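## Task

Pick up the masking tape roll from the desk and set it on the closet's second shelf counting up from the floor, then close the closet fully. The robot must not tip over or be left leaning, or the task fails. Anything that stays in place only because the robot is holding it at the end does not count.

## Robot and tools

Robot: a simulated Hello Robot Stretch 3 with one arm. It has a two-wheel base (0.33 m long, 0.34 m wide), a lift that rides up a mast, and a telescoping arm that reaches out to the robot's RIGHT side, ending in a wrist and a gripper. The base cannot move sideways. To bring the gripper forward or back, you drive the base. An on-the-spot turn pivots about the point midway between the wheels, 0.05 m behind the front edge. With the arm in and the wrist folded, a turn sweeps a 0.28 m radius circle. An unfolded, level gripper reaches beyond that circle. Cameras: head_camera and nav_camera are on the head and both aim with head_pan_rad and head_tilt_rad. wrist_camera rides on the gripper.

Frames: the base frame has its origin on the floor between the drive wheels, x forward, y left, z up. hand_pose is reported in this frame, at the point where closed fingertips meet. The odometry frame is the base frame as it stood when the scene began. Heading is positive to the left and runs from -3.142 to 3.142.

Tool execute_actions takes "actions", a list run in order. Each action may hold "robot", "steps" (1 to 450 control steps at 30 per second, default 1) and "until". An action with only "steps" simply waits. "robot" is one of three things: a single command, a list of up to 8 commands run one after another (a queue, which may include {"pause_s": s}, at most 15 s), or {"stop": true}, which brakes everything and clears the queue. A command may hold "base", "joints" and "contact_limits". "base" holds exactly one key. {"translate_m": d} is a relative drive of d metres straight ahead (negative is backward), at most 1 in magnitude. {"rotate_rad": d} is a relative turn in radians, left positive, at most 3.2 in magnitude. Both are measured from where the base is when that command begins. "joints" holds absolute targets by name, and joints you leave out keep their current target. The limits are: lift_m 0 to 1.1 m (arm height); arm_m 0 to 0.52 m (extension); wrist_yaw_rad -1.345 to 4.42 (0 points along the arm, positive swings toward the front, 3.0 folds over the base); wrist_pitch_rad -1.57 to 0.451 (negative tips fingertips down); wrist_roll_rad -2.911 to 2.911; gripper_m -0.089 to 0.179 (larger is wider; the real fingertip gap is about 0.007 less when nearly shut and 0.025 less when wide); head_pan_rad -3.953 to 1.73 (positive left, -1.57 looks along the arm); head_tilt_rad -1.53 to 0.419 (negative down). "contact_limits" takes {"arm_m": effort %, 1 to 100}. It sets the push that stops the arm and lasts until the arm's next command. New commands override running ones at once. Any value out of range rejects the entire call.

"until" ends an action early. {"robot": {"status": "ended"}} fires when nothing is moving and no queue runs. Fields such as lift_m, arm_m_status, base_status, queue or queue_left can be compared with [op, value], using =, !=, <, <=, >, >=. {"any": {"status": "ended"}} fires when any one motion ends. Prefer "done" status over testing a reading with "=".

zoom_image: camera (head_camera, nav_camera or wrist_camera) and region [x0, y0, x1, y1] in pixels from the top-left, at most 504 by 504. Wait for all motion to stop first, and never leave the object held by the gripper.

Results: each one includes an image from every camera. base_status shows progress as (done so far of goal). joint_goals, joint_status, measured_speeds and motor_effort are also given; effort is a signed % with the peak in brackets, and the readings are biased and noisy. The statuses are moving, done, off_target (came to rest short and may still push), contact_stop (the joint went slack), time_out, stopped, not_commanded and torque_fault (a wrist servo is off for 10 s and limp). Lines beginning refused:, dropped: or replaced: explain what went wrong or how the previous motion ended. robot.on_its_own reports goals the robot changed, slack joints, efforts outside their rest range, and any base tilt of 3 degrees or more. lidar_m gives 12 distances by 30-degree sector: the 1st is ahead, then counter-clockwise (4th left, 7th behind, 10th right). These are taken 0.17 m above the floor. wrist_depth_mm and head_depth_mm are 7x7 grids of depth in mm. base_odometry counts wheel slip as motion, and base_tilt is in degrees.

Speed: the base is fast only with the arm stowed (lift_m below 0.30, arm_m below 0.03, wrist_yaw_rad above 2.54). Otherwise it is slow.

Gripping: to grasp, command gripper_m below the object's width. To let go, command at least 0.02 above where the fingers made contact. Neither the reading nor done proves you are holding something, so check the images. If the object slips, send a new value to squeeze again.

To avoid: folding or unfolding the wrist outside lift_m 0.32 to 0.95, or with pitch other than -0.4 or roll away from 0, since the gripper can strike the robot. Once folded, the lift may go down to 0.25. With yaw below -0.4, keep pitch at -0.5 or lower. Pushing against something solid with the gripper above about 0.45 m can topple the robot, and a second push after a contact_stop is riskier still. Do not drive while the gripper holds or presses something fixed, and avoid snagging furniture, especially when reversing. If the robot tilts, reverse the last move in small steps and free the gripper. If it stays tipped, lower lift_m to about 0.2. Dropping objects, hitting hard or slamming the closet door lowers the result. Loose objects may occasionally be nudged by outside pushes.

Each tool is called after ">>>" as name([rows], argument=value, ...), one row to a line, values as JSON.

## Session

I'll start by looking at the scene.

>>> execute_actions(actions=[])

Scene clock: 0.00 s.
robot.base_odometry: x=+0.000 y=+0.000 heading=+0.000 (m, m, rad; robot's odometry frame)
robot.turned_by_wheels: +0.000 (rad since the last result)
robot.turned_by_imu: +0.000 (rad since the last result)
robot.base_tilt: forward=-3.1 right=-1.5 (deg)
robot.lidar_m: 2.51 2.26 1.53 1.81 1.39 1.22 1.25 1.47 2.02 2.04 2.46 2.51
robot.head_depth_mm: 2142 2340 2346 2389 2392 2402 2119 / 2128 2394 2393 2448 2457 2474 2155 / 2132 2442 2479 2481 2522 2532 2146 / 2111 2514 2549 2580 2601 2630 2141 / 2122 2609 2619 2655 2658 2668 2176 / 2115 2657 2686 2730 2773 2749 2176 / 2091 2760 2754 2819 2849 2855 2164
robot.base_status: not_commanded
robot.joint_positions: lift_m=+0.364 arm_m=+0.000 wrist_yaw_rad=+3.108 wrist_pitch_rad=-0.559 wrist_roll_rad=+0.014 gripper_m=+0.037 head_pan_rad=-0.018 head_tilt_rad=-0.005
robot.joint_goals: lift_m=+0.364 arm_m=+0.000 wrist_yaw_rad=+3.108 wrist_pitch_rad=-0.559 wrist_roll_rad=+0.014 gripper_m=+0.037 head_pan_rad=-0.018 head_tilt_rad=-0.005
robot.joint_status: lift_m=not_commanded arm_m=not_commanded wrist_yaw_rad=not_commanded wrist_pitch_rad=not_commanded wrist_roll_rad=not_commanded gripper_m=not_commanded head_pan_rad=not_commanded head_tilt_rad=not_commanded
robot.measured_speeds: translate_m=+0.000 rotate_rad=+0.000 lift_m=+0.000 arm_m=+0.000 wrist_yaw_rad=+0.000 wrist_pitch_rad=+0.000 wrist_roll_rad=+0.000 head_pan_rad=+0.000 head_tilt_rad=+0.000
robot: refusals=0 queue=idle queue_left=0
robot.motor_effort: left_wheel=+0 right_wheel=+0 lift_m=+24 arm_m=-1 wrist_yaw_rad=+1 wrist_pitch_rad=+5 wrist_roll_rad=+0 gripper_m=+2 head_pan_rad=+0 head_tilt_rad=+1 (%)
robot.hand_pose: x=-0.0143 y=+0.0598 z=+0.3467 quat_wxyz=(+0.208, +0.687, +0.182, +0.671) (m; robot's base frame)
robot.wrist_depth_mm: - - - - - - - / - - - - - - - / 900 903 - 859 851 845 820 / 726 725 714 714 703 683 685 / 616 612 606 597 601 585 581 / 527 533 - - 525 508 503 / 469 - - - 449 442 448
pictures: head_camera (sideways: a quarter turn clockwise sets it upright), nav_camera (sideways: a quarter turn counterclockwise sets it upright), wrist_camera
Images, in order (width x height): head_camera 896x504, nav_camera 672x504, wrist_camera 644x364.

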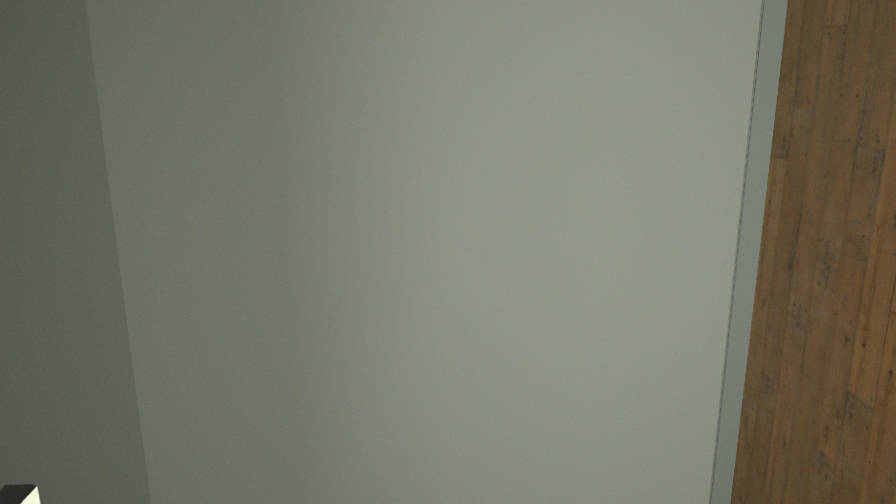

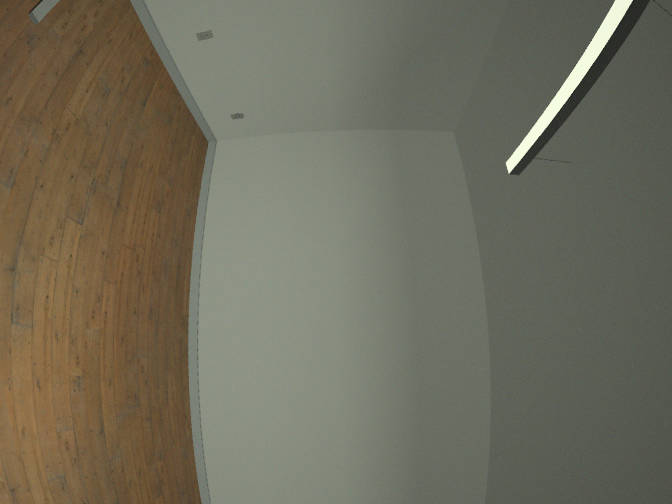

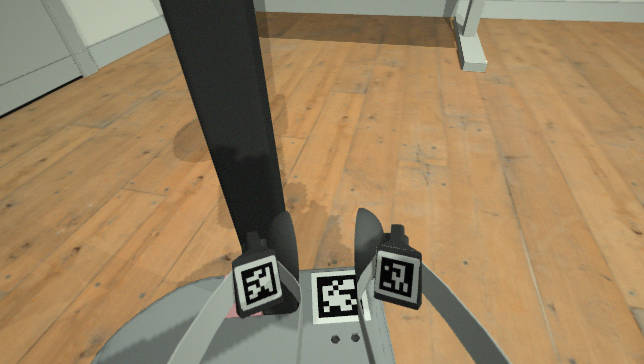

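>>> execute_actions([
  {"robot": {"joints": {"head_pan_rad": 1.5, "head_tilt_rad": -0.3}}, "steps": 450, "until": {"robot": {"status": "ended"}}},
])

Scene clock: 2.43 s.
robot.base_odometry: x=+0.000 y=+0.000 heading=+0.000 (m, m, rad; robot's odometry frame)
robot.turned_by_wheels: +0.000 (rad since the last result)
robot.turned_by_imu: +0.000 (rad since the last result)
robot.base_tilt: forward=-3.1 right=-1.5 (deg)
robot.lidar_m: 2.51 2.26 1.53 1.81 1.39 1.22 1.25 1.47 2.02 2.04 2.47 2.50
robot.head_depth_mm: 1677 1763 1836 1421 2082 1774 1477 / 1681 1793 1881 2024 2159 1906 1513 / 1724 1820 1913 2053 2238 1909 1509 / 1752 1851 1947 2096 2252 1892 1511 / 1781 1902 1978 2174 2286 1908 1517 / 1814 1951 2033 2224 2338 1912 1508 / 1859 1969 2063 1866 2226 1907 1508
robot.base_status: not_commanded
robot.joint_positions: lift_m=+0.364 arm_m=+0.000 wrist_yaw_rad=+3.108 wrist_pitch_rad=-0.559 wrist_roll_rad=+0.014 gripper_m=+0.037 head_pan_rad=+1.493 head_tilt_rad=-0.296
robot.joint_goals: lift_m=+0.364 arm_m=+0.000 wrist_yaw_rad=+3.108 wrist_pitch_rad=-0.559 wrist_roll_rad=+0.014 gripper_m=+0.037 head_pan_rad=+1.500 head_tilt_rad=-0.300
robot.joint_status: lift_m=not_commanded arm_m=not_commanded wrist_yaw_rad=not_commanded wrist_pitch_rad=not_commanded wrist_roll_rad=not_commanded gripper_m=not_commanded head_pan_rad=done head_tilt_rad=done
robot.measured_speeds: translate_m=+0.000 rotate_rad=+0.000 lift_m=+0.000 arm_m=+0.000 wrist_yaw_rad=+0.000 wrist_pitch_rad=+0.000 wrist_roll_rad=+0.000 head_pan_rad=+0.000 head_tilt_rad=+0.000
robot: refusals=0 queue=done queue_left=0
robot.motor_effort: left_wheel=+0(0) right_wheel=+0(1) lift_m=+24(24) arm_m=-1(0) wrist_yaw_rad=+0(1) wrist_pitch_rad=+5(5) wrist_roll_rad=+0(0) gripper_m=-1(0) head_pan_rad=+3(50) head_tilt_rad=-1(15) (%)
robot.hand_pose: x=-0.0143 y=+0.0598 z=+0.3467 quat_wxyz=(+0.208, +0.687, +0.182, +0.671) (m; robot's base frame)
robot.wrist_depth_mm: - - - - - - - / - - - - - - - / 908 883 - 871 835 847 840 / 738 728 717 708 688 682 681 / 612 611 606 589 602 577 575 / 531 523 - - 521 504 499 / 468 - - - 454 443 449
pictures: head_camera (sideways: a quarter turn clockwise sets it upright), nav_camera (sideways: a quarter turn counterclockwise sets it upright), wrist_camera
Images, in order (width x height): head_camera 896x504, nav_camera 672x504, wrist_camera 644x364.

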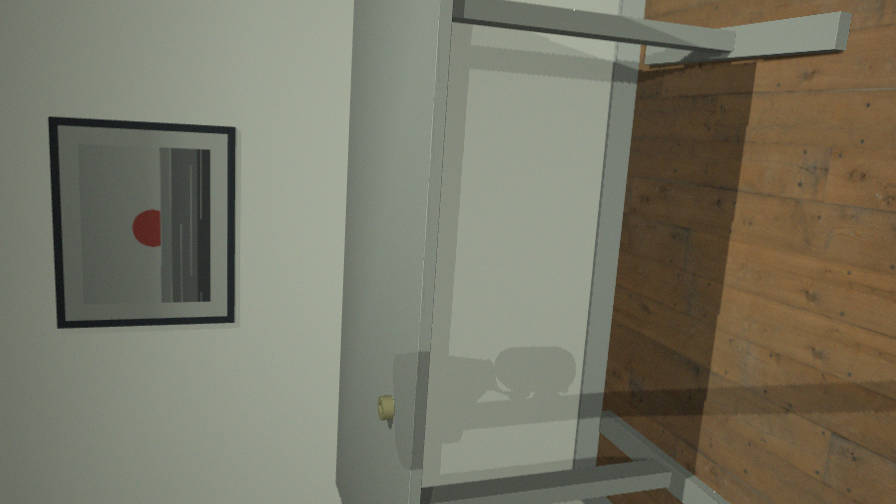

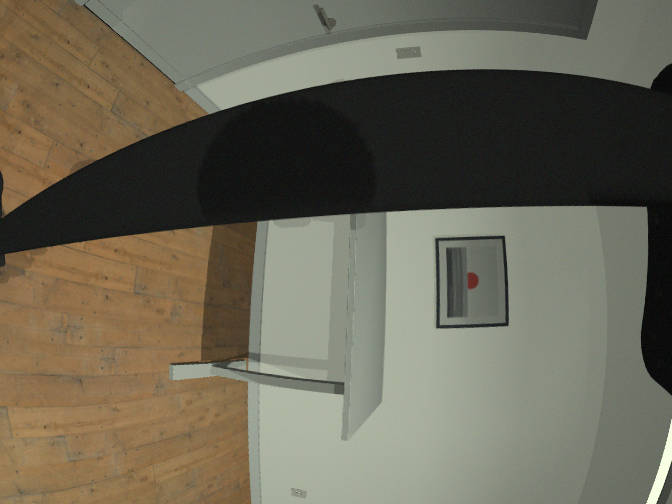

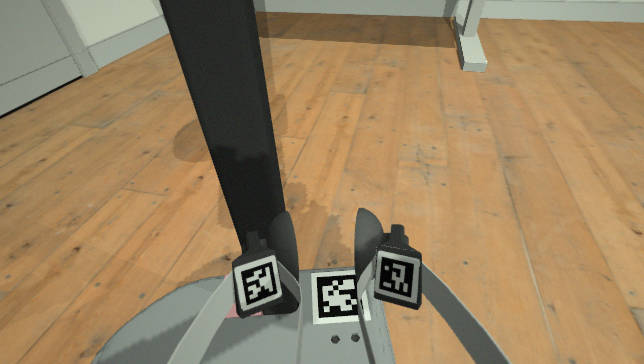

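>>> zoom_image(camera="head_camera", region=[320, 340, 480, 480])

>>> execute_actions([
  {"robot": {"joints": {"head_pan_rad": -1.6, "head_tilt_rad": -0.2}}, "steps": 450, "until": {"robot": {"status": "ended"}}},
])

Region (320, 340, 480, 480) of head_camera's 896x504 image, scaled by 3.150, with more detail than that image has; it fills the top 441 rows of this view, and the rest is white.

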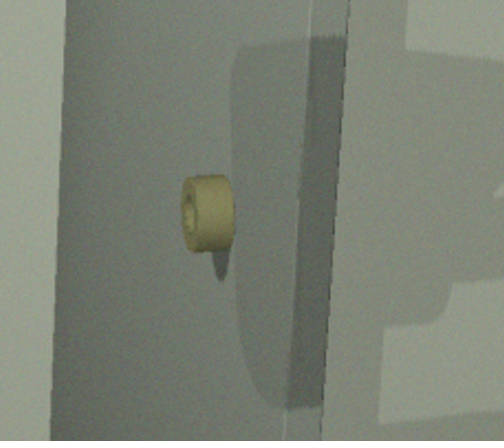

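Scene clock: 7.13 s.
robot.base_odometry: x=+0.000 y=+0.000 heading=+0.000 (m, m, rad; robot's odometry frame)
robot.turned_by_wheels: +0.000 (rad since the last result)
robot.turned_by_imu: +0.000 (rad since the last result)
robot.base_tilt: forward=-3.2 right=-1.4 (deg)
robot.lidar_m: 2.51 2.26 1.54 1.80 1.40 1.22 1.25 1.47 2.02 2.04 2.47 2.50
robot.head_depth_mm: 1743 1815 1885 1961 2070 2102 1628 / 1772 1867 1926 2039 2133 2121 1638 / 1824 1913 2007 2092 2204 2138 1646 / 1865 1955 2030 2136 2240 2140 1637 / 1930 2024 2109 2260 2354 2149 1650 / 2014 2101 2212 2342 2460 2125 1647 / 2055 2152 2296 2419 2529 2139 1651
robot.base_status: not_commanded
robot.joint_positions: lift_m=+0.364 arm_m=+0.000 wrist_yaw_rad=+3.108 wrist_pitch_rad=-0.559 wrist_roll_rad=+0.014 gripper_m=+0.037 head_pan_rad=-1.593 head_tilt_rad=-0.211
robot.joint_goals: lift_m=+0.364 arm_m=+0.000 wrist_yaw_rad=+3.108 wrist_pitch_rad=-0.559 wrist_roll_rad=+0.014 gripper_m=+0.037 head_pan_rad=-1.600 head_tilt_rad=-0.200
robot.joint_status: lift_m=not_commanded arm_m=not_commanded wrist_yaw_rad=not_commanded wrist_pitch_rad=not_commanded wrist_roll_rad=not_commanded gripper_m=not_commanded head_pan_rad=done head_tilt_rad=done
robot.measured_speeds: translate_m=+0.000 rotate_rad=+0.000 lift_m=+0.000 arm_m=+0.000 wrist_yaw_rad=+0.000 wrist_pitch_rad=+0.000 wrist_roll_rad=+0.000 head_pan_rad=+0.000 head_tilt_rad=+0.000
robot: refusals=0 queue=done queue_left=0
robot.motor_effort: left_wheel=+0(1) right_wheel=+0(1) lift_m=+24(24) arm_m=-1(1) wrist_yaw_rad=+1(1) wrist_pitch_rad=+5(5) wrist_roll_rad=-1(0) gripper_m=+0(0) head_pan_rad=-4(49) head_tilt_rad=+4(11) (%)
robot.hand_pose: x=-0.0143 y=+0.0598 z=+0.3467 quat_wxyz=(+0.208, +0.687, +0.182, +0.671) (m; robot's base frame)
robot.wrist_depth_mm: - - - - - - - / - - - - - - - / 897 878 - 873 851 837 839 / 718 726 713 717 692 688 673 / 612 605 596 604 603 583 577 / 526 532 - - 519 507 501 / 464 - - - 457 449 445
pictures: head_camera (sideways: a quarter turn clockwise sets it upright), nav_camera (sideways: a quarter turn counterclockwise sets it upright), wrist_camera
Images, in order (width x height): head_camera 896x504, nav_camera 672x504, wrist_camera 644x364.

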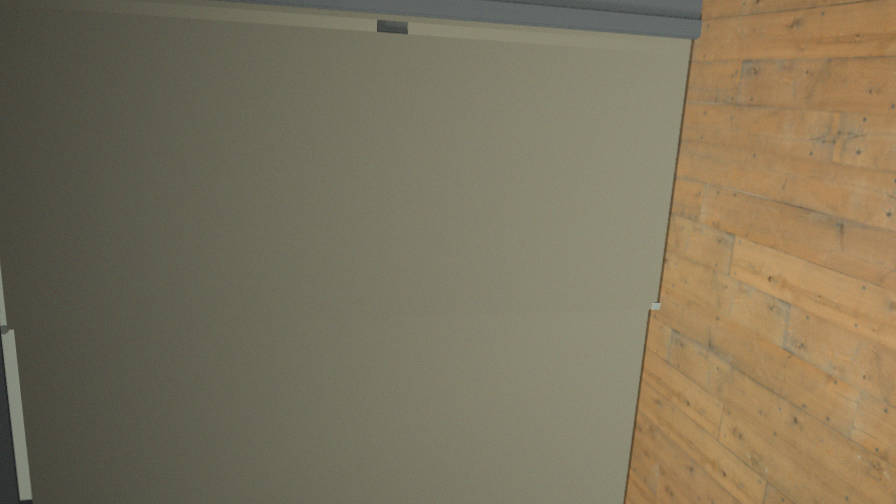

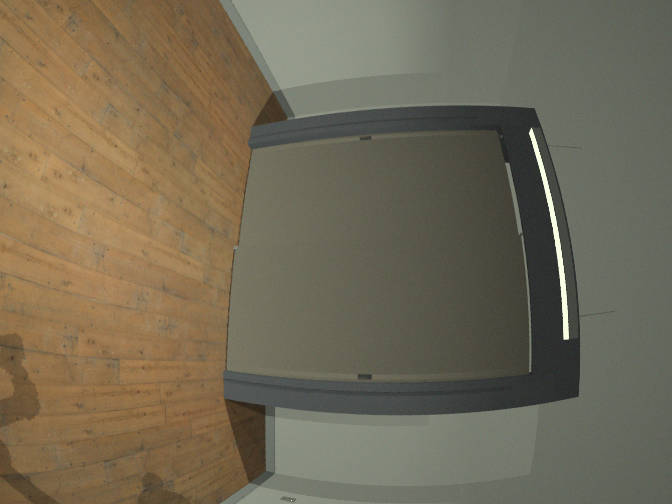

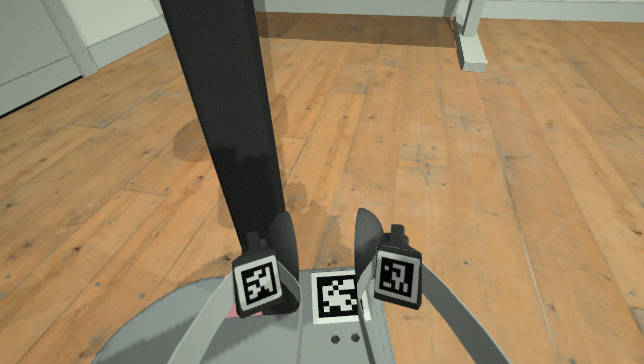

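>>> zoom_image(camera="head_camera", region=[330, 0, 470, 70])

>>> zoom_image(camera="head_camera", region=[560, 240, 720, 380])

>>> zoom_image(camera="nav_camera", region=[200, 80, 620, 440])

Region (330, 0, 470, 70) of head_camera's 896x504 image, scaled by 3.600, with more detail than that image has.

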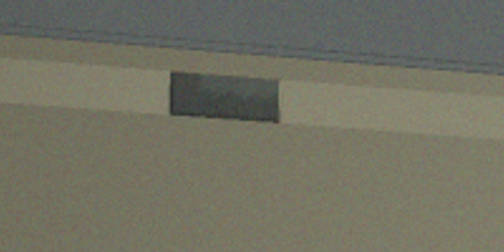

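Region (560, 240, 720, 380) of head_camera's 896x504 image, scaled by 3.150, with more detail than that image has; it fills the top 441 rows of this view, and the rest is white.

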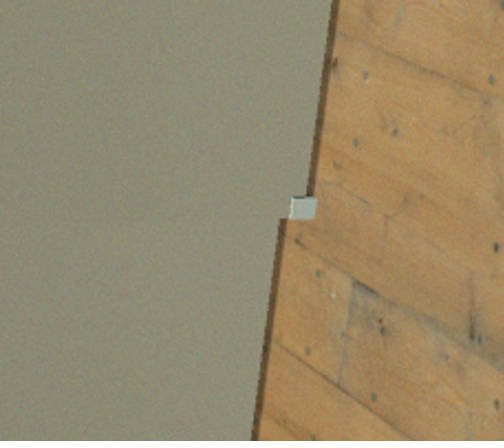

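Region (200, 80, 620, 440) of nav_camera's 672x504 image, scaled by 1.200, with more detail than that image has; it fills the top 432 rows of this view, and the rest is white.

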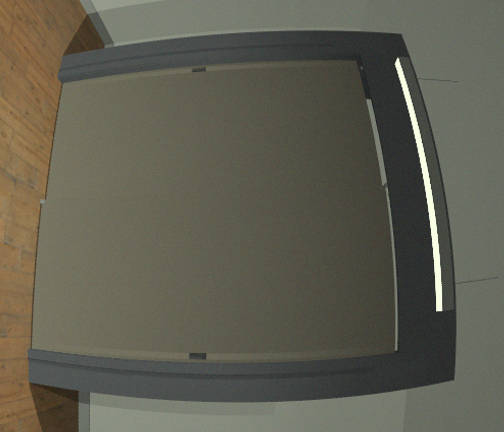

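>>> execute_actions([
  {"robot": {"joints": {"lift_m": 0.27, "wrist_pitch_rad": -0.4, "wrist_roll_rad": 0.0, "gripper_m": 0.0, "head_pan_rad": 0.0, "head_tilt_rad": -0.3}}, "steps": 150, "until": {"robot": {"lift_m": ["<", 0.295]}}},
  {"robot": {"base": {"rotate_rad": -1.935}}, "steps": 300, "until": {"robot": {"base_status": ["!=", "moving"]}}},
  {"robot": {"base": {"translate_m": 1.0}}, "steps": 300, "until": {"robot": {"translate_m": [">=", 0.5]}}},
  {"robot": {"base": {"translate_m": 0.99}}, "steps": 300, "until": {"robot": {"status": "ended"}}},
])

Scene clock: 27.73 s.
robot.base_odometry: x=-0.532 y=-1.397 heading=-1.935 (m, m, rad; robot's odometry frame)
robot.turned_by_wheels: -1.935 (rad since the last result)
robot.turned_by_imu: -1.959 (rad since the last result)
robot.base_tilt: forward=-3.1 right=-1.5 (deg)
robot.lidar_m: 0.52 0.56 0.72 1.77 2.68 3.46 3.03 1.75 1.20 1.12 1.14 0.56
robot.head_depth_mm: 443 469 500 536 580 639 1428 / 437 464 494 528 566 612 665 / 424 450 479 513 551 594 650 / 425 452 481 513 552 595 643 / 437 462 491 524 560 603 652 / 431 457 485 516 552 593 642 / 427 452 478 510 545 584 631
robot.base_status: done (translate_m +0.9900 of +0.9900)
robot.joint_positions: lift_m=+0.270 arm_m=+0.000 wrist_yaw_rad=+3.108 wrist_pitch_rad=-0.421 wrist_roll_rad=+0.005 gripper_m=+0.000 head_pan_rad=-0.007 head_tilt_rad=-0.297
robot.joint_goals: lift_m=+0.270 arm_m=+0.000 wrist_yaw_rad=+3.108 wrist_pitch_rad=-0.400 wrist_roll_rad=+0.000 gripper_m=+0.000 head_pan_rad=+0.000 head_tilt_rad=-0.300
robot.joint_status: lift_m=done arm_m=not_commanded wrist_yaw_rad=not_commanded wrist_pitch_rad=done wrist_roll_rad=done gripper_m=done head_pan_rad=done head_tilt_rad=done
robot.measured_speeds: translate_m=+0.000 rotate_rad=+0.000 lift_m=+0.000 arm_m=+0.000 wrist_yaw_rad=+0.000 wrist_pitch_rad=+0.000 wrist_roll_rad=+0.000 head_pan_rad=+0.000 head_tilt_rad=+0.000
robot: refusals=0 queue=done queue_left=0
robot.motor_effort: left_wheel=+5(18) right_wheel=-4(11) lift_m=+22(24) arm_m=-1(1) wrist_yaw_rad=+1(1) wrist_pitch_rad=+8(10) wrist_roll_rad=-2(3) gripper_m=-2(81) head_pan_rad=+4(48) head_tilt_rad=+0(9) (%)
robot.hand_pose: x=-0.0137 y=+0.0794 z=+0.2821 quat_wxyz=(+0.160, +0.695, +0.136, +0.687) (m; robot's base frame)
robot.wrist_depth_mm: - - - - - 744 555 / - - - - - 770 564 / - - - 944 929 792 561 / 745 727 717 696 701 702 578 / 574 589 574 - 550 554 538 / 479 501 - - 476 465 461 / 429 - - - 398 401 400
pictures: head_camera (sideways: a quarter turn clockwise sets it upright), nav_camera (sideways: a quarter turn counterclockwise sets it upright), wrist_camera
Images, in order (width x height): head_camera 896x504, nav_camera 672x504, wrist_camera 644x364.

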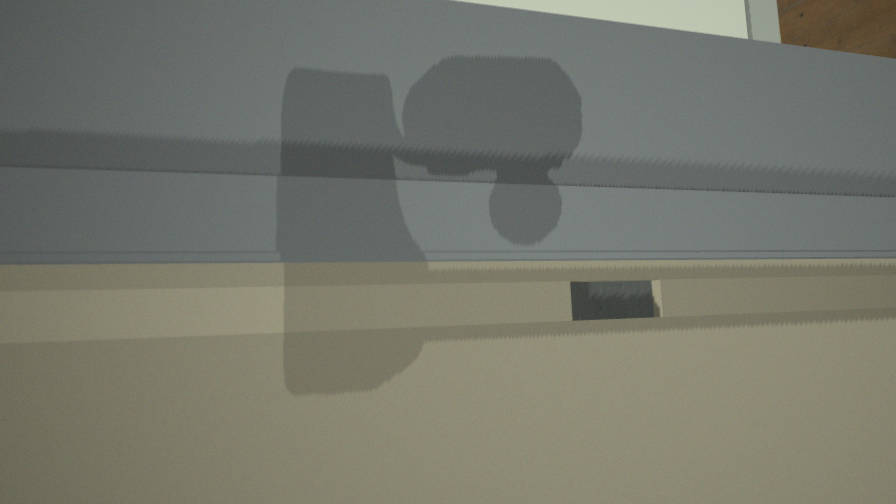

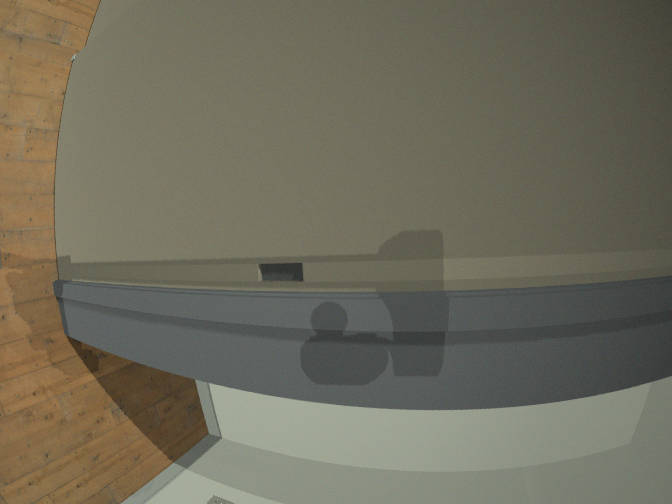

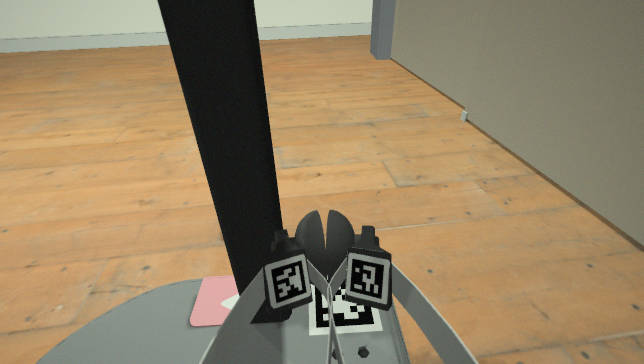

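>>> execute_actions([
  {"robot": {"base": {"rotate_rad": 1.67}, "joints": {"lift_m": 0.9, "head_pan_rad": -1.57, "head_tilt_rad": -0.55}}, "steps": 150, "until": {"robot": {"lift_m": [">", 0.36]}}},
  {"robot": {"joints": {"wrist_yaw_rad": 0.0}}, "steps": 300, "until": {"robot": {"wrist_yaw_rad": ["<", 1.0]}}},
  {"robot": {"joints": {"wrist_pitch_rad": 0.0}}, "steps": 300, "until": {"robot": {"status": "ended"}}},
])

Scene clock: 40.13 s.
robot.base_odometry: x=-0.532 y=-1.397 heading=-0.265 (m, m, rad; robot's odometry frame)
robot.turned_by_wheels: +1.670 (rad since the last result)
robot.turned_by_imu: +1.693 (rad since the last result)
robot.base_tilt: forward=-3.2 right=-1.5 (deg)
robot.lidar_m: 2.63 2.75 3.56 3.00 1.55 1.16 1.12 1.17 0.55 0.52 0.57 0.80
robot.head_depth_mm: 415 464 515 579 663 740 - / 410 450 500 569 664 754 - / 436 476 526 592 642 - - / 436 480 536 601 687 - 1001 / 436 481 534 603 688 806 971 / 436 482 535 602 691 806 973 / 437 481 535 604 690 810 975
robot.base_status: done (rotate_rad +1.6698 of +1.6700)
robot.joint_positions: lift_m=+0.900 arm_m=+0.000 wrist_yaw_rad=+0.002 wrist_pitch_rad=-0.024 wrist_roll_rad=+0.004 gripper_m=+0.000 head_pan_rad=-1.563 head_tilt_rad=-0.544
robot.joint_goals: lift_m=+0.900 arm_m=+0.000 wrist_yaw_rad=+0.000 wrist_pitch_rad=+0.000 wrist_roll_rad=+0.000 gripper_m=+0.000 head_pan_rad=-1.570 head_tilt_rad=-0.550
robot.joint_status: lift_m=done arm_m=not_commanded wrist_yaw_rad=done wrist_pitch_rad=done wrist_roll_rad=done gripper_m=done head_pan_rad=done head_tilt_rad=done
robot.measured_speeds: translate_m=+0.000 rotate_rad=+0.000 lift_m=+0.000 arm_m=+0.000 wrist_yaw_rad=+0.000 wrist_pitch_rad=+0.000 wrist_roll_rad=+0.000 head_pan_rad=+0.000 head_tilt_rad=+0.000
robot: refusals=0 queue=done queue_left=0
robot.motor_effort: left_wheel=-5(13) right_wheel=+4(11) lift_m=+27(27) arm_m=-1(1) wrist_yaw_rad=-3(6) wrist_pitch_rad=+10(8) wrist_roll_rad=-2(2) gripper_m=-2(2) head_pan_rad=-4(50) head_tilt_rad=-2(13) (%)
robot.hand_pose: x=-0.0208 y=-0.4001 z=+1.0082 quat_wxyz=(+0.706, +0.010, -0.708, -0.008) (m; robot's base frame)
robot.wrist_depth_mm: 286 286 283 277 250 261 258 / 297 295 290 289 258 269 266 / 306 301 298 298 267 276 275 / 313 313 309 306 277 285 287 / 324 320 318 - 284 294 294 / 337 330 330 - 289 306 307 / 346 345 339 338 308 314 -
pictures: head_camera (sideways: a quarter turn clockwise sets it upright), nav_camera (sideways: a quarter turn counterclockwise sets it upright), wrist_camera
Images, in order (width x height): head_camera 896x504, nav_camera 672x504, wrist_camera 644x364.

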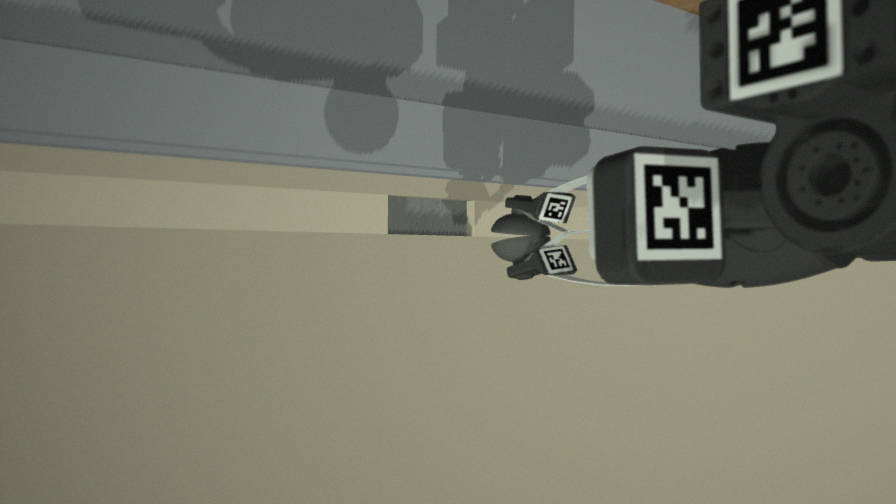

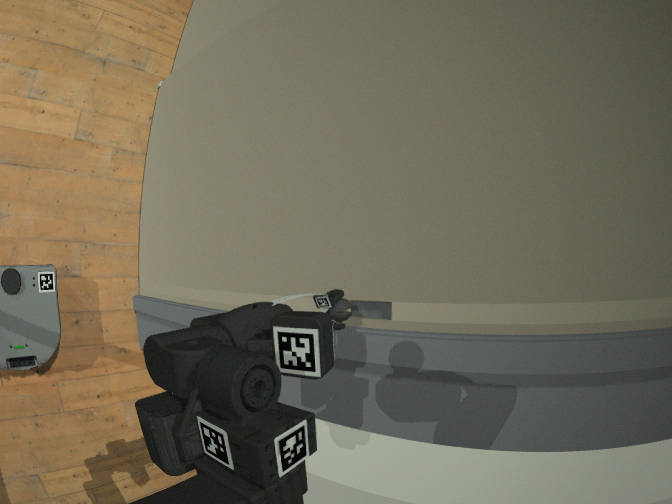

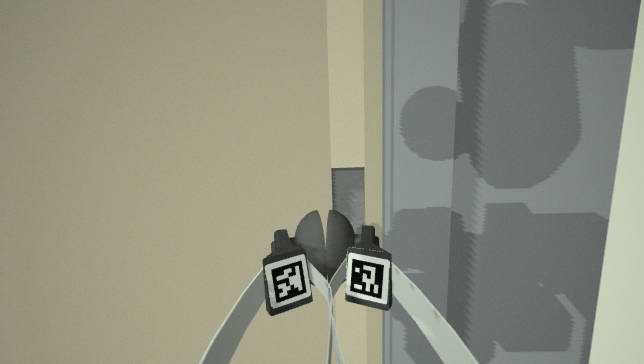

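>>> execute_actions([
  {"robot": {"base": {"translate_m": -0.05}, "joints": {"lift_m": 0.872, "wrist_yaw_rad": 0.3, "gripper_m": 0.095, "arm_m": 0.07}}, "steps": 200, "until": {"robot": {"status": "ended"}}},
])

Scene clock: 53.23 s.
robot.base_odometry: x=-0.581 y=-1.384 heading=-0.265 (m, m, rad; robot's odometry frame)
robot.turned_by_wheels: +0.000 (rad since the last result)
robot.turned_by_imu: +0.000 (rad since the last result)
robot.base_tilt: forward=-3.1 right=-1.4 (deg)
robot.lidar_m: 2.68 2.80 3.56 3.05 1.48 1.10 1.07 1.12 0.54 0.52 0.57 0.80
robot.head_depth_mm: 419 461 513 577 660 - - / 418 461 513 579 642 - - / 408 449 500 568 645 - - / 431 476 524 594 - - 994 / 435 479 533 600 667 824 971 / 435 479 534 600 695 804 969 / 435 479 535 602 689 808 968
robot.base_status: done (translate_m -0.0500 of -0.0500)
robot.joint_positions: lift_m=+0.872 arm_m=+0.070 wrist_yaw_rad=+0.297 wrist_pitch_rad=-0.024 wrist_roll_rad=+0.004 gripper_m=+0.095 head_pan_rad=-1.563 head_tilt_rad=-0.544
robot.joint_goals: lift_m=+0.872 arm_m=+0.070 wrist_yaw_rad=+0.300 wrist_pitch_rad=+0.000 wrist_roll_rad=+0.000 gripper_m=+0.095 head_pan_rad=-1.570 head_tilt_rad=-0.550
robot.joint_status: lift_m=done arm_m=done wrist_yaw_rad=done wrist_pitch_rad=done wrist_roll_rad=done gripper_m=done head_pan_rad=done head_tilt_rad=done
robot.measured_speeds: translate_m=+0.000 rotate_rad=+0.000 lift_m=+0.000 arm_m=+0.000 wrist_yaw_rad=+0.000 wrist_pitch_rad=+0.000 wrist_roll_rad=+0.000 head_pan_rad=+0.000 head_tilt_rad=+0.000
robot: refusals=0 queue=done queue_left=0
robot.motor_effort: left_wheel=-5(13) right_wheel=+3(6) lift_m=+21(26) arm_m=+5(6) wrist_yaw_rad=+3(6) wrist_pitch_rad=+10(9) wrist_roll_rad=-2(2) gripper_m=-1(81) head_pan_rad=-3(4) head_tilt_rad=-2(2) (%)
robot.hand_pose: x=+0.0535 y=-0.4590 z=+0.9806 quat_wxyz=(+0.700, +0.114, -0.699, +0.096) (m; robot's base frame)
robot.wrist_depth_mm: 315 281 252 232 211 171 163 / 330 292 263 238 218 175 167 / 340 303 272 248 226 179 171 / 359 321 281 255 241 186 178 / 376 333 288 265 248 191 183 / 400 354 296 277 252 191 188 / 423 365 319 283 255 205 194
pictures: head_camera (sideways: a quarter turn clockwise sets it upright), nav_camera (sideways: a quarter turn counterclockwise sets it upright), wrist_camera
Images, in order (width x height): head_camera 896x504, nav_camera 672x504, wrist_camera 644x364.

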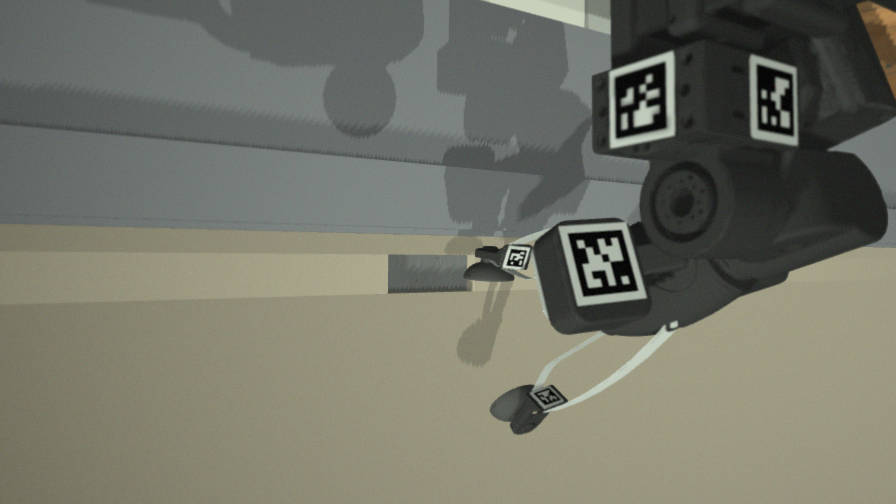

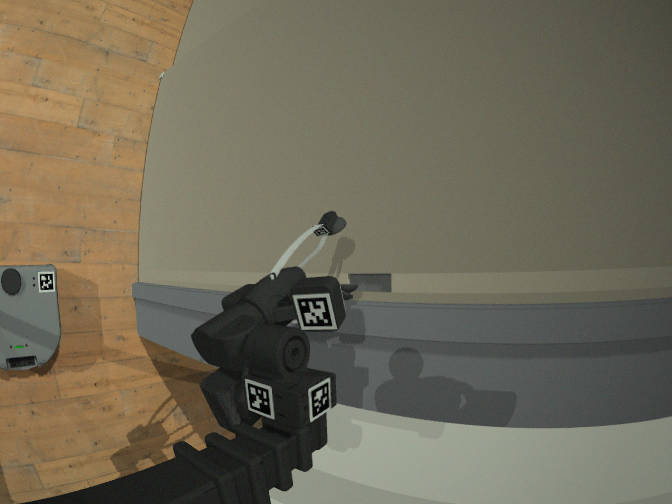

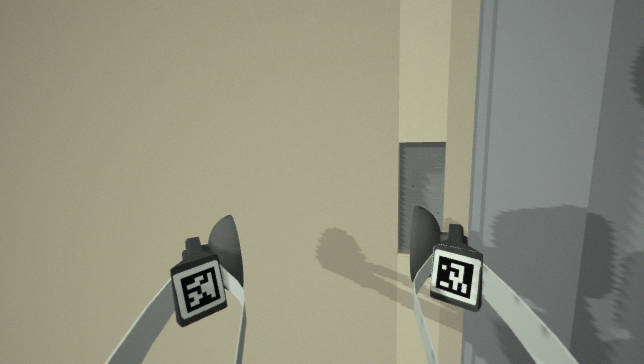

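>>> zoom_image(camera="head_camera", region=[360, 200, 600, 340])

>>> zoom_image(camera="wrist_camera", region=[340, 110, 540, 330])

Region (360, 200, 600, 340) of head_camera's 896x504 image, scaled by 2.100, with more detail than that image has; it fills the top 294 rows of this view, and the rest is white.

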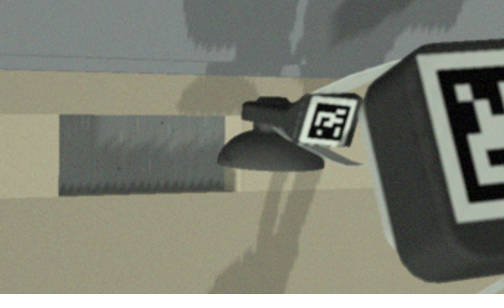

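Region (340, 110, 540, 330) of wrist_camera's 644x364 image, scaled by 2.291; it fills the left 458 columns of this view, and the rest is white.

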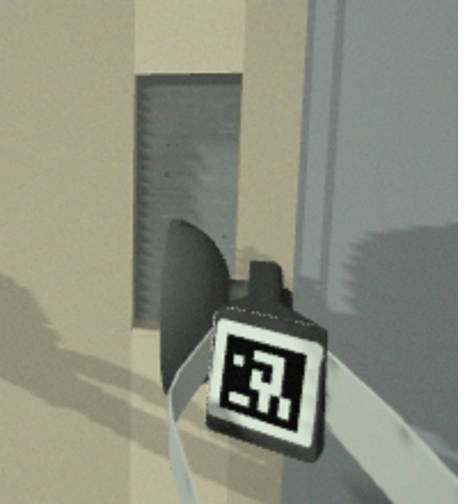

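>>> execute_actions([
  {"robot": [{"base": {"translate_m": 0.006}, "joints": {"lift_m": 0.877, "arm_m": 0.11}}, {"joints": {"arm_m": 0.14}, "contact_limits": {"arm_m": 14}}], "steps": 200, "until": {"robot": {"status": "ended"}}},
])

Scene clock: 59.40 s.
robot.base_odometry: x=-0.575 y=-1.386 heading=-0.265 (m, m, rad; robot's odometry frame)
robot.turned_by_wheels: +0.000 (rad since the last result)
robot.turned_by_imu: +0.000 (rad since the last result)
robot.base_tilt: forward=-3.2 right=-1.5 (deg)
robot.lidar_m: 2.67 2.80 3.55 3.02 1.49 1.11 1.08 1.13 0.54 0.52 0.57 0.80
robot.head_depth_mm: 419 461 513 578 - - 1271 / 414 462 514 568 - 813 962 / 409 449 499 562 - 809 932 / 435 479 531 590 - 824 939 / 435 479 533 590 703 805 970 / 435 479 533 590 689 806 970 / 436 480 534 603 689 807 971
robot.base_status: done (translate_m +0.0060 of +0.0060)
robot.joint_positions: lift_m=+0.877 arm_m=+0.140 wrist_yaw_rad=+0.298 wrist_pitch_rad=-0.024 wrist_roll_rad=+0.004 gripper_m=+0.095 head_pan_rad=-1.563 head_tilt_rad=-0.544
robot.joint_goals: lift_m=+0.877 arm_m=+0.140 wrist_yaw_rad=+0.300 wrist_pitch_rad=+0.000 wrist_roll_rad=+0.000 gripper_m=+0.095 head_pan_rad=-1.570 head_tilt_rad=-0.550
robot.joint_status: lift_m=done arm_m=done wrist_yaw_rad=done wrist_pitch_rad=done wrist_roll_rad=done gripper_m=done head_pan_rad=done head_tilt_rad=done
robot.measured_speeds: translate_m=+0.000 rotate_rad=+0.000 lift_m=+0.000 arm_m=+0.000 wrist_yaw_rad=+0.000 wrist_pitch_rad=+0.000 wrist_roll_rad=+0.000 head_pan_rad=+0.000 head_tilt_rad=+0.000
robot: refusals=0 queue=done queue_left=0
robot.motor_effort: left_wheel=-5(9) right_wheel=+4(7) lift_m=+27(28) arm_m=+5(6) wrist_yaw_rad=+3(3) wrist_pitch_rad=+10(10) wrist_roll_rad=-2(2) gripper_m=+2(0) head_pan_rad=-4(4) head_tilt_rad=-2(2) (%)
robot.contact_limits: arm_m 14 (drawing in: default 33, maximum 54; extending or still: default 44, maximum 73)
robot.hand_pose: x=+0.0536 y=-0.5289 z=+0.9853 quat_wxyz=(+0.700, +0.114, -0.699, +0.096) (m; robot's base frame)
robot.wrist_depth_mm: 222 201 182 164 151 139 105 / 232 210 187 170 155 142 108 / 243 218 194 175 160 146 111 / 254 226 202 181 171 151 114 / 269 239 205 188 173 152 117 / 285 253 210 194 182 130 120 / 303 261 227 202 183 167 123
pictures: head_camera (sideways: a quarter turn clockwise sets it upright), nav_camera (sideways: a quarter turn counterclockwise sets it upright), wrist_camera
Images, in order (width x height): head_camera 896x504, nav_camera 672x504, wrist_camera 644x364.

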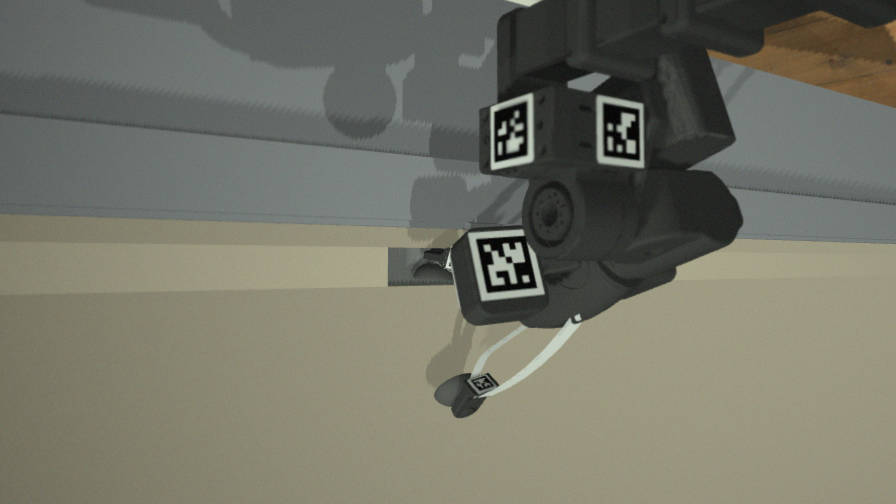

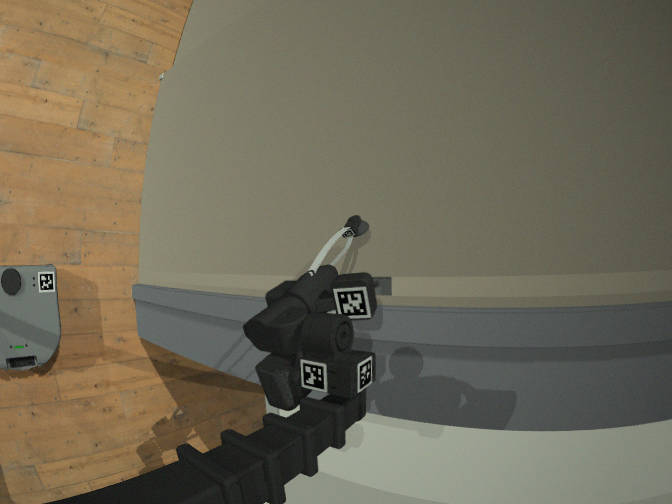

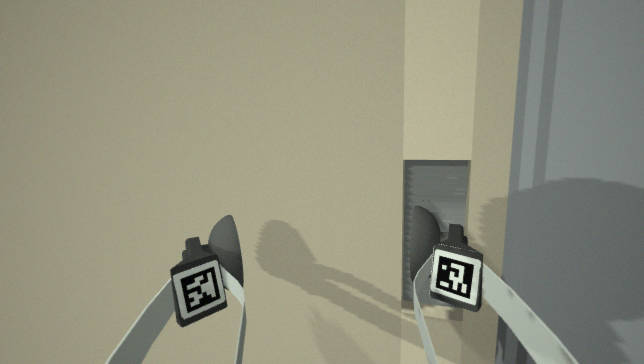

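>>> execute_actions([
  {"robot": [{"joints": {"arm_m": 0.146}, "contact_limits": {"arm_m": 14}}, {"base": {"translate_m": 0.05}}], "steps": 200, "until": {"robot": {"status": "ended"}}},
])

Scene clock: 60.47 s.
robot.base_odometry: x=-0.575 y=-1.386 heading=-0.265 (m, m, rad; robot's odometry frame)
robot.turned_by_wheels: +0.000 (rad since the last result)
robot.turned_by_imu: +0.000 (rad since the last result)
robot.base_tilt: forward=-3.2 right=-1.5 (deg)
robot.lidar_m: 2.67 2.80 3.58 3.02 1.49 1.11 1.08 1.13 0.54 0.52 0.57 0.81
robot.head_depth_mm: 420 463 514 578 - - 1267 / 415 463 514 569 - 814 961 / 410 450 500 564 - 809 934 / 437 481 533 585 - 828 946 / 437 481 535 592 713 810 975 / 437 481 535 593 691 809 976 / 437 482 537 603 693 810 976
robot.base_status: done (translate_m +0.0060 of +0.0060)
robot.joint_positions: lift_m=+0.877 arm_m=+0.144 wrist_yaw_rad=+0.296 wrist_pitch_rad=-0.026 wrist_roll_rad=+0.004 gripper_m=+0.095 head_pan_rad=-1.563 head_tilt_rad=-0.544
robot.joint_goals: lift_m=+0.877 arm_m=+0.144 wrist_yaw_rad=+0.300 wrist_pitch_rad=+0.000 wrist_roll_rad=+0.000 gripper_m=+0.095 head_pan_rad=-1.570 head_tilt_rad=-0.550
robot.joint_status: lift_m=done arm_m=contact_stop wrist_yaw_rad=done wrist_pitch_rad=done wrist_roll_rad=done gripper_m=done head_pan_rad=done head_tilt_rad=done
robot.measured_speeds: translate_m=+0.000 rotate_rad=+0.000 lift_m=+0.000 arm_m=-0.006 wrist_yaw_rad=+0.000 wrist_pitch_rad=+0.000 wrist_roll_rad=+0.000 head_pan_rad=+0.000 head_tilt_rad=+0.000
robot: refusals=0 queue=dropped queue_left=0
robot.on_its_own: arm_m is slack since a contact_stop, until your next command for it
robot.motor_effort: left_wheel=-7(7) right_wheel=+9(9) lift_m=+26(27) arm_m=+4(17) wrist_yaw_rad=+5(5) wrist_pitch_rad=+10(11) wrist_roll_rad=-2(2) gripper_m=+0(0) head_pan_rad=-4(4) head_tilt_rad=-2(1) (%)
robot.contact_limits: arm_m 14 (drawing in: default 33, maximum 54; extending or still: default 44, maximum 73)
robot.hand_pose: x=+0.0532 y=-0.5330 z=+0.9849 quat_wxyz=(+0.700, +0.114, -0.699, +0.095) (m; robot's base frame)
robot.wrist_depth_mm: 219 200 179 162 149 138 103 / 229 206 185 168 154 141 106 / 238 214 191 173 158 145 108 / 252 224 200 179 169 149 111 / 266 234 204 186 175 150 114 / 283 250 208 193 182 128 117 / 298 258 226 199 180 165 120
pictures: head_camera (sideways: a quarter turn clockwise sets it upright), nav_camera (sideways: a quarter turn counterclockwise sets it upright), wrist_camera
dropped: robot: command 0 of its queue: arm_m: contact_stop
Images, in order (width x height): head_camera 896x504, nav_camera 672x504, wrist_camera 644x364.

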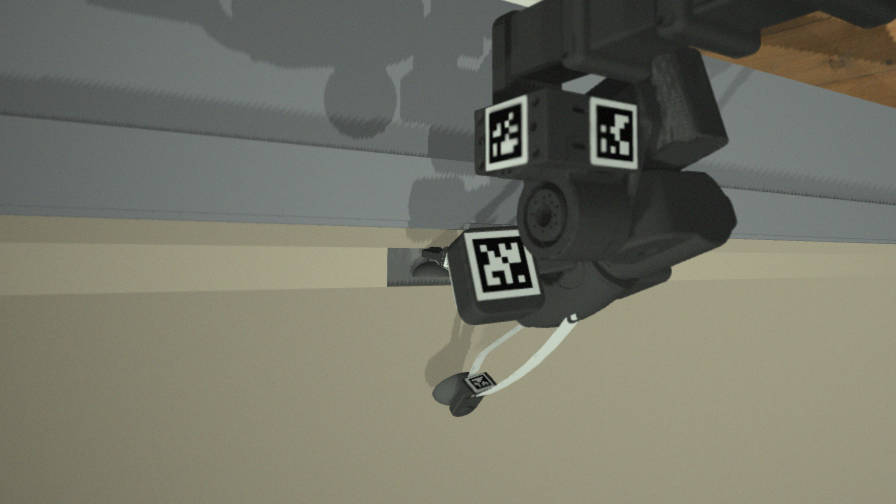

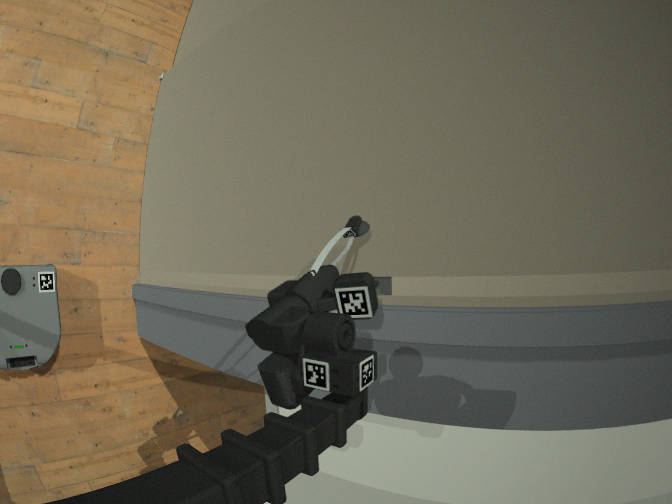

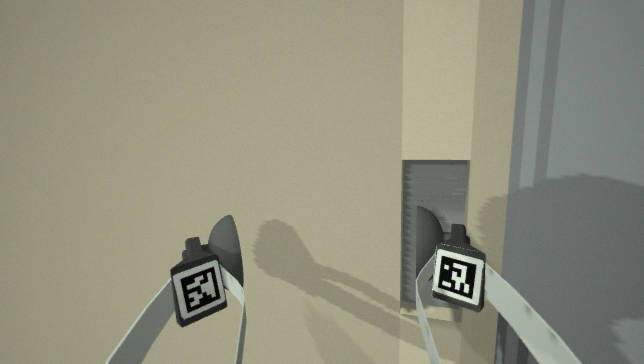

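>>> execute_actions([
  {"robot": [{"joints": {"arm_m": 0.139}, "contact_limits": {"arm_m": 20}}, {"base": {"translate_m": 0.06}}], "steps": 200, "until": {"robot": {"status": "ended"}}},
])

Scene clock: 64.13 s.
robot.base_odometry: x=-0.517 y=-1.401 heading=-0.265 (m, m, rad; robot's odometry frame)
robot.turned_by_wheels: +0.000 (rad since the last result)
robot.turned_by_imu: +0.000 (rad since the last result)
robot.base_tilt: forward=-3.0 right=-1.4 (deg)
robot.lidar_m: 2.61 2.73 3.56 3.02 1.56 1.17 1.14 1.19 0.53 0.52 0.57 0.80
robot.head_depth_mm: 414 456 515 581 - - 1187 / 420 457 500 560 - 827 938 / 448 551 553 632 - 812 933 / 437 480 535 592 - 844 973 / 437 481 535 592 704 803 972 / 437 482 536 592 691 812 976 / 437 482 536 604 691 810 979
robot.base_status: done (translate_m +0.0600 of +0.0600)
robot.joint_positions: lift_m=+0.877 arm_m=+0.139 wrist_yaw_rad=+0.240 wrist_pitch_rad=-0.026 wrist_roll_rad=+0.004 gripper_m=+0.095 head_pan_rad=-1.563 head_tilt_rad=-0.544
robot.joint_goals: lift_m=+0.877 arm_m=+0.139 wrist_yaw_rad=+0.250 wrist_pitch_rad=+0.000 wrist_roll_rad=+0.000 gripper_m=+0.095 head_pan_rad=-1.570 head_tilt_rad=-0.550
robot.joint_status: lift_m=done arm_m=done wrist_yaw_rad=done wrist_pitch_rad=done wrist_roll_rad=done gripper_m=done head_pan_rad=done head_tilt_rad=done
robot.measured_speeds: translate_m=+0.000 rotate_rad=+0.000 lift_m=+0.000 arm_m=+0.000 wrist_yaw_rad=+0.000 wrist_pitch_rad=+0.000 wrist_roll_rad=+0.000 head_pan_rad=+0.000 head_tilt_rad=+0.000
robot: refusals=0 queue=done queue_left=0
robot.on_its_own: wrist_yaw_rad is held at +0.250, not at your +0.300, by its stall guard, which is not easing now; wrist_yaw_rad is at rest, and its effort (+13) is outside its rest range (-12 to +12)
robot.motor_effort: left_wheel=-9(28) right_wheel=+9(32) lift_m=+27(27) arm_m=+0(7) wrist_yaw_rad=+13(85) wrist_pitch_rad=+11(11) wrist_roll_rad=-2(2) gripper_m=-3(14) head_pan_rad=-4(4) head_tilt_rad=-3(1) (%)
robot.contact_limits: arm_m 20 (drawing in: default 33, maximum 54; extending or still: default 44, maximum 73)
robot.hand_pose: x=+0.0393 y=-0.5322 z=+0.9849 quat_wxyz=(+0.702, +0.094, -0.702, +0.075) (m; robot's base frame)
robot.wrist_depth_mm: 205 189 174 163 151 141 158 / 213 197 181 167 155 146 156 / 224 203 188 172 159 151 155 / 231 213 194 178 170 160 154 / 244 222 198 185 174 170 154 / 255 236 203 191 180 211 153 / 267 243 219 200 182 172 144
pictures: head_camera (sideways: a quarter turn clockwise sets it upright), nav_camera (sideways: a quarter turn counterclockwise sets it upright), wrist_camera
Images, in order (width x height): head_camera 896x504, nav_camera 672x504, wrist_camera 644x364.

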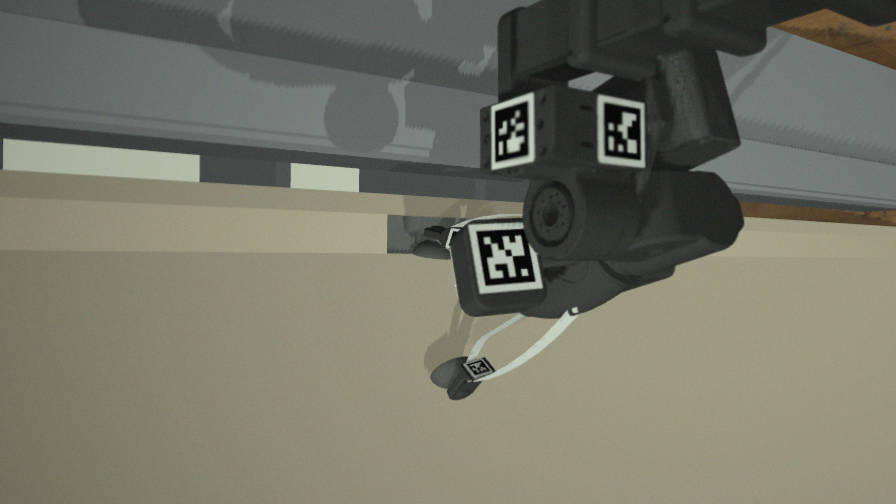

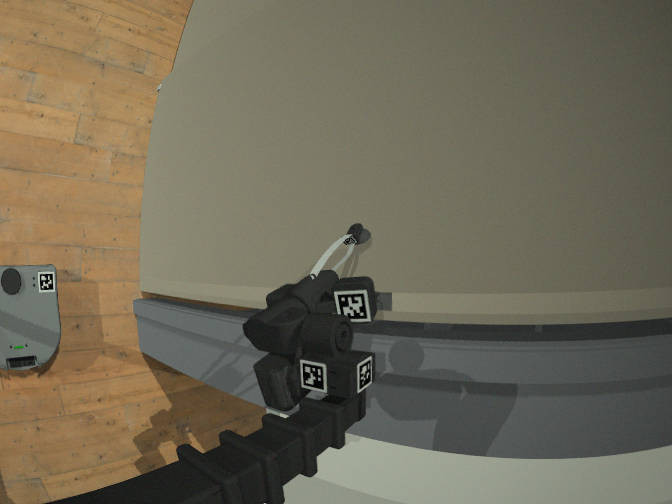

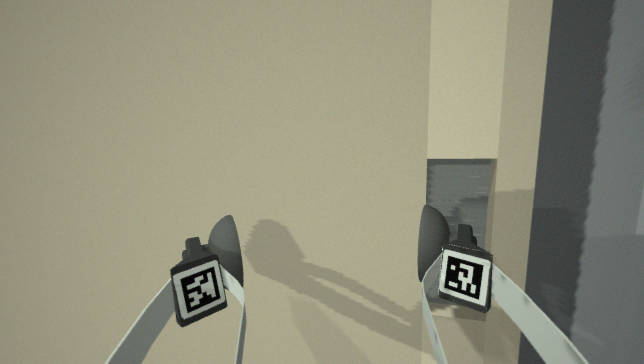

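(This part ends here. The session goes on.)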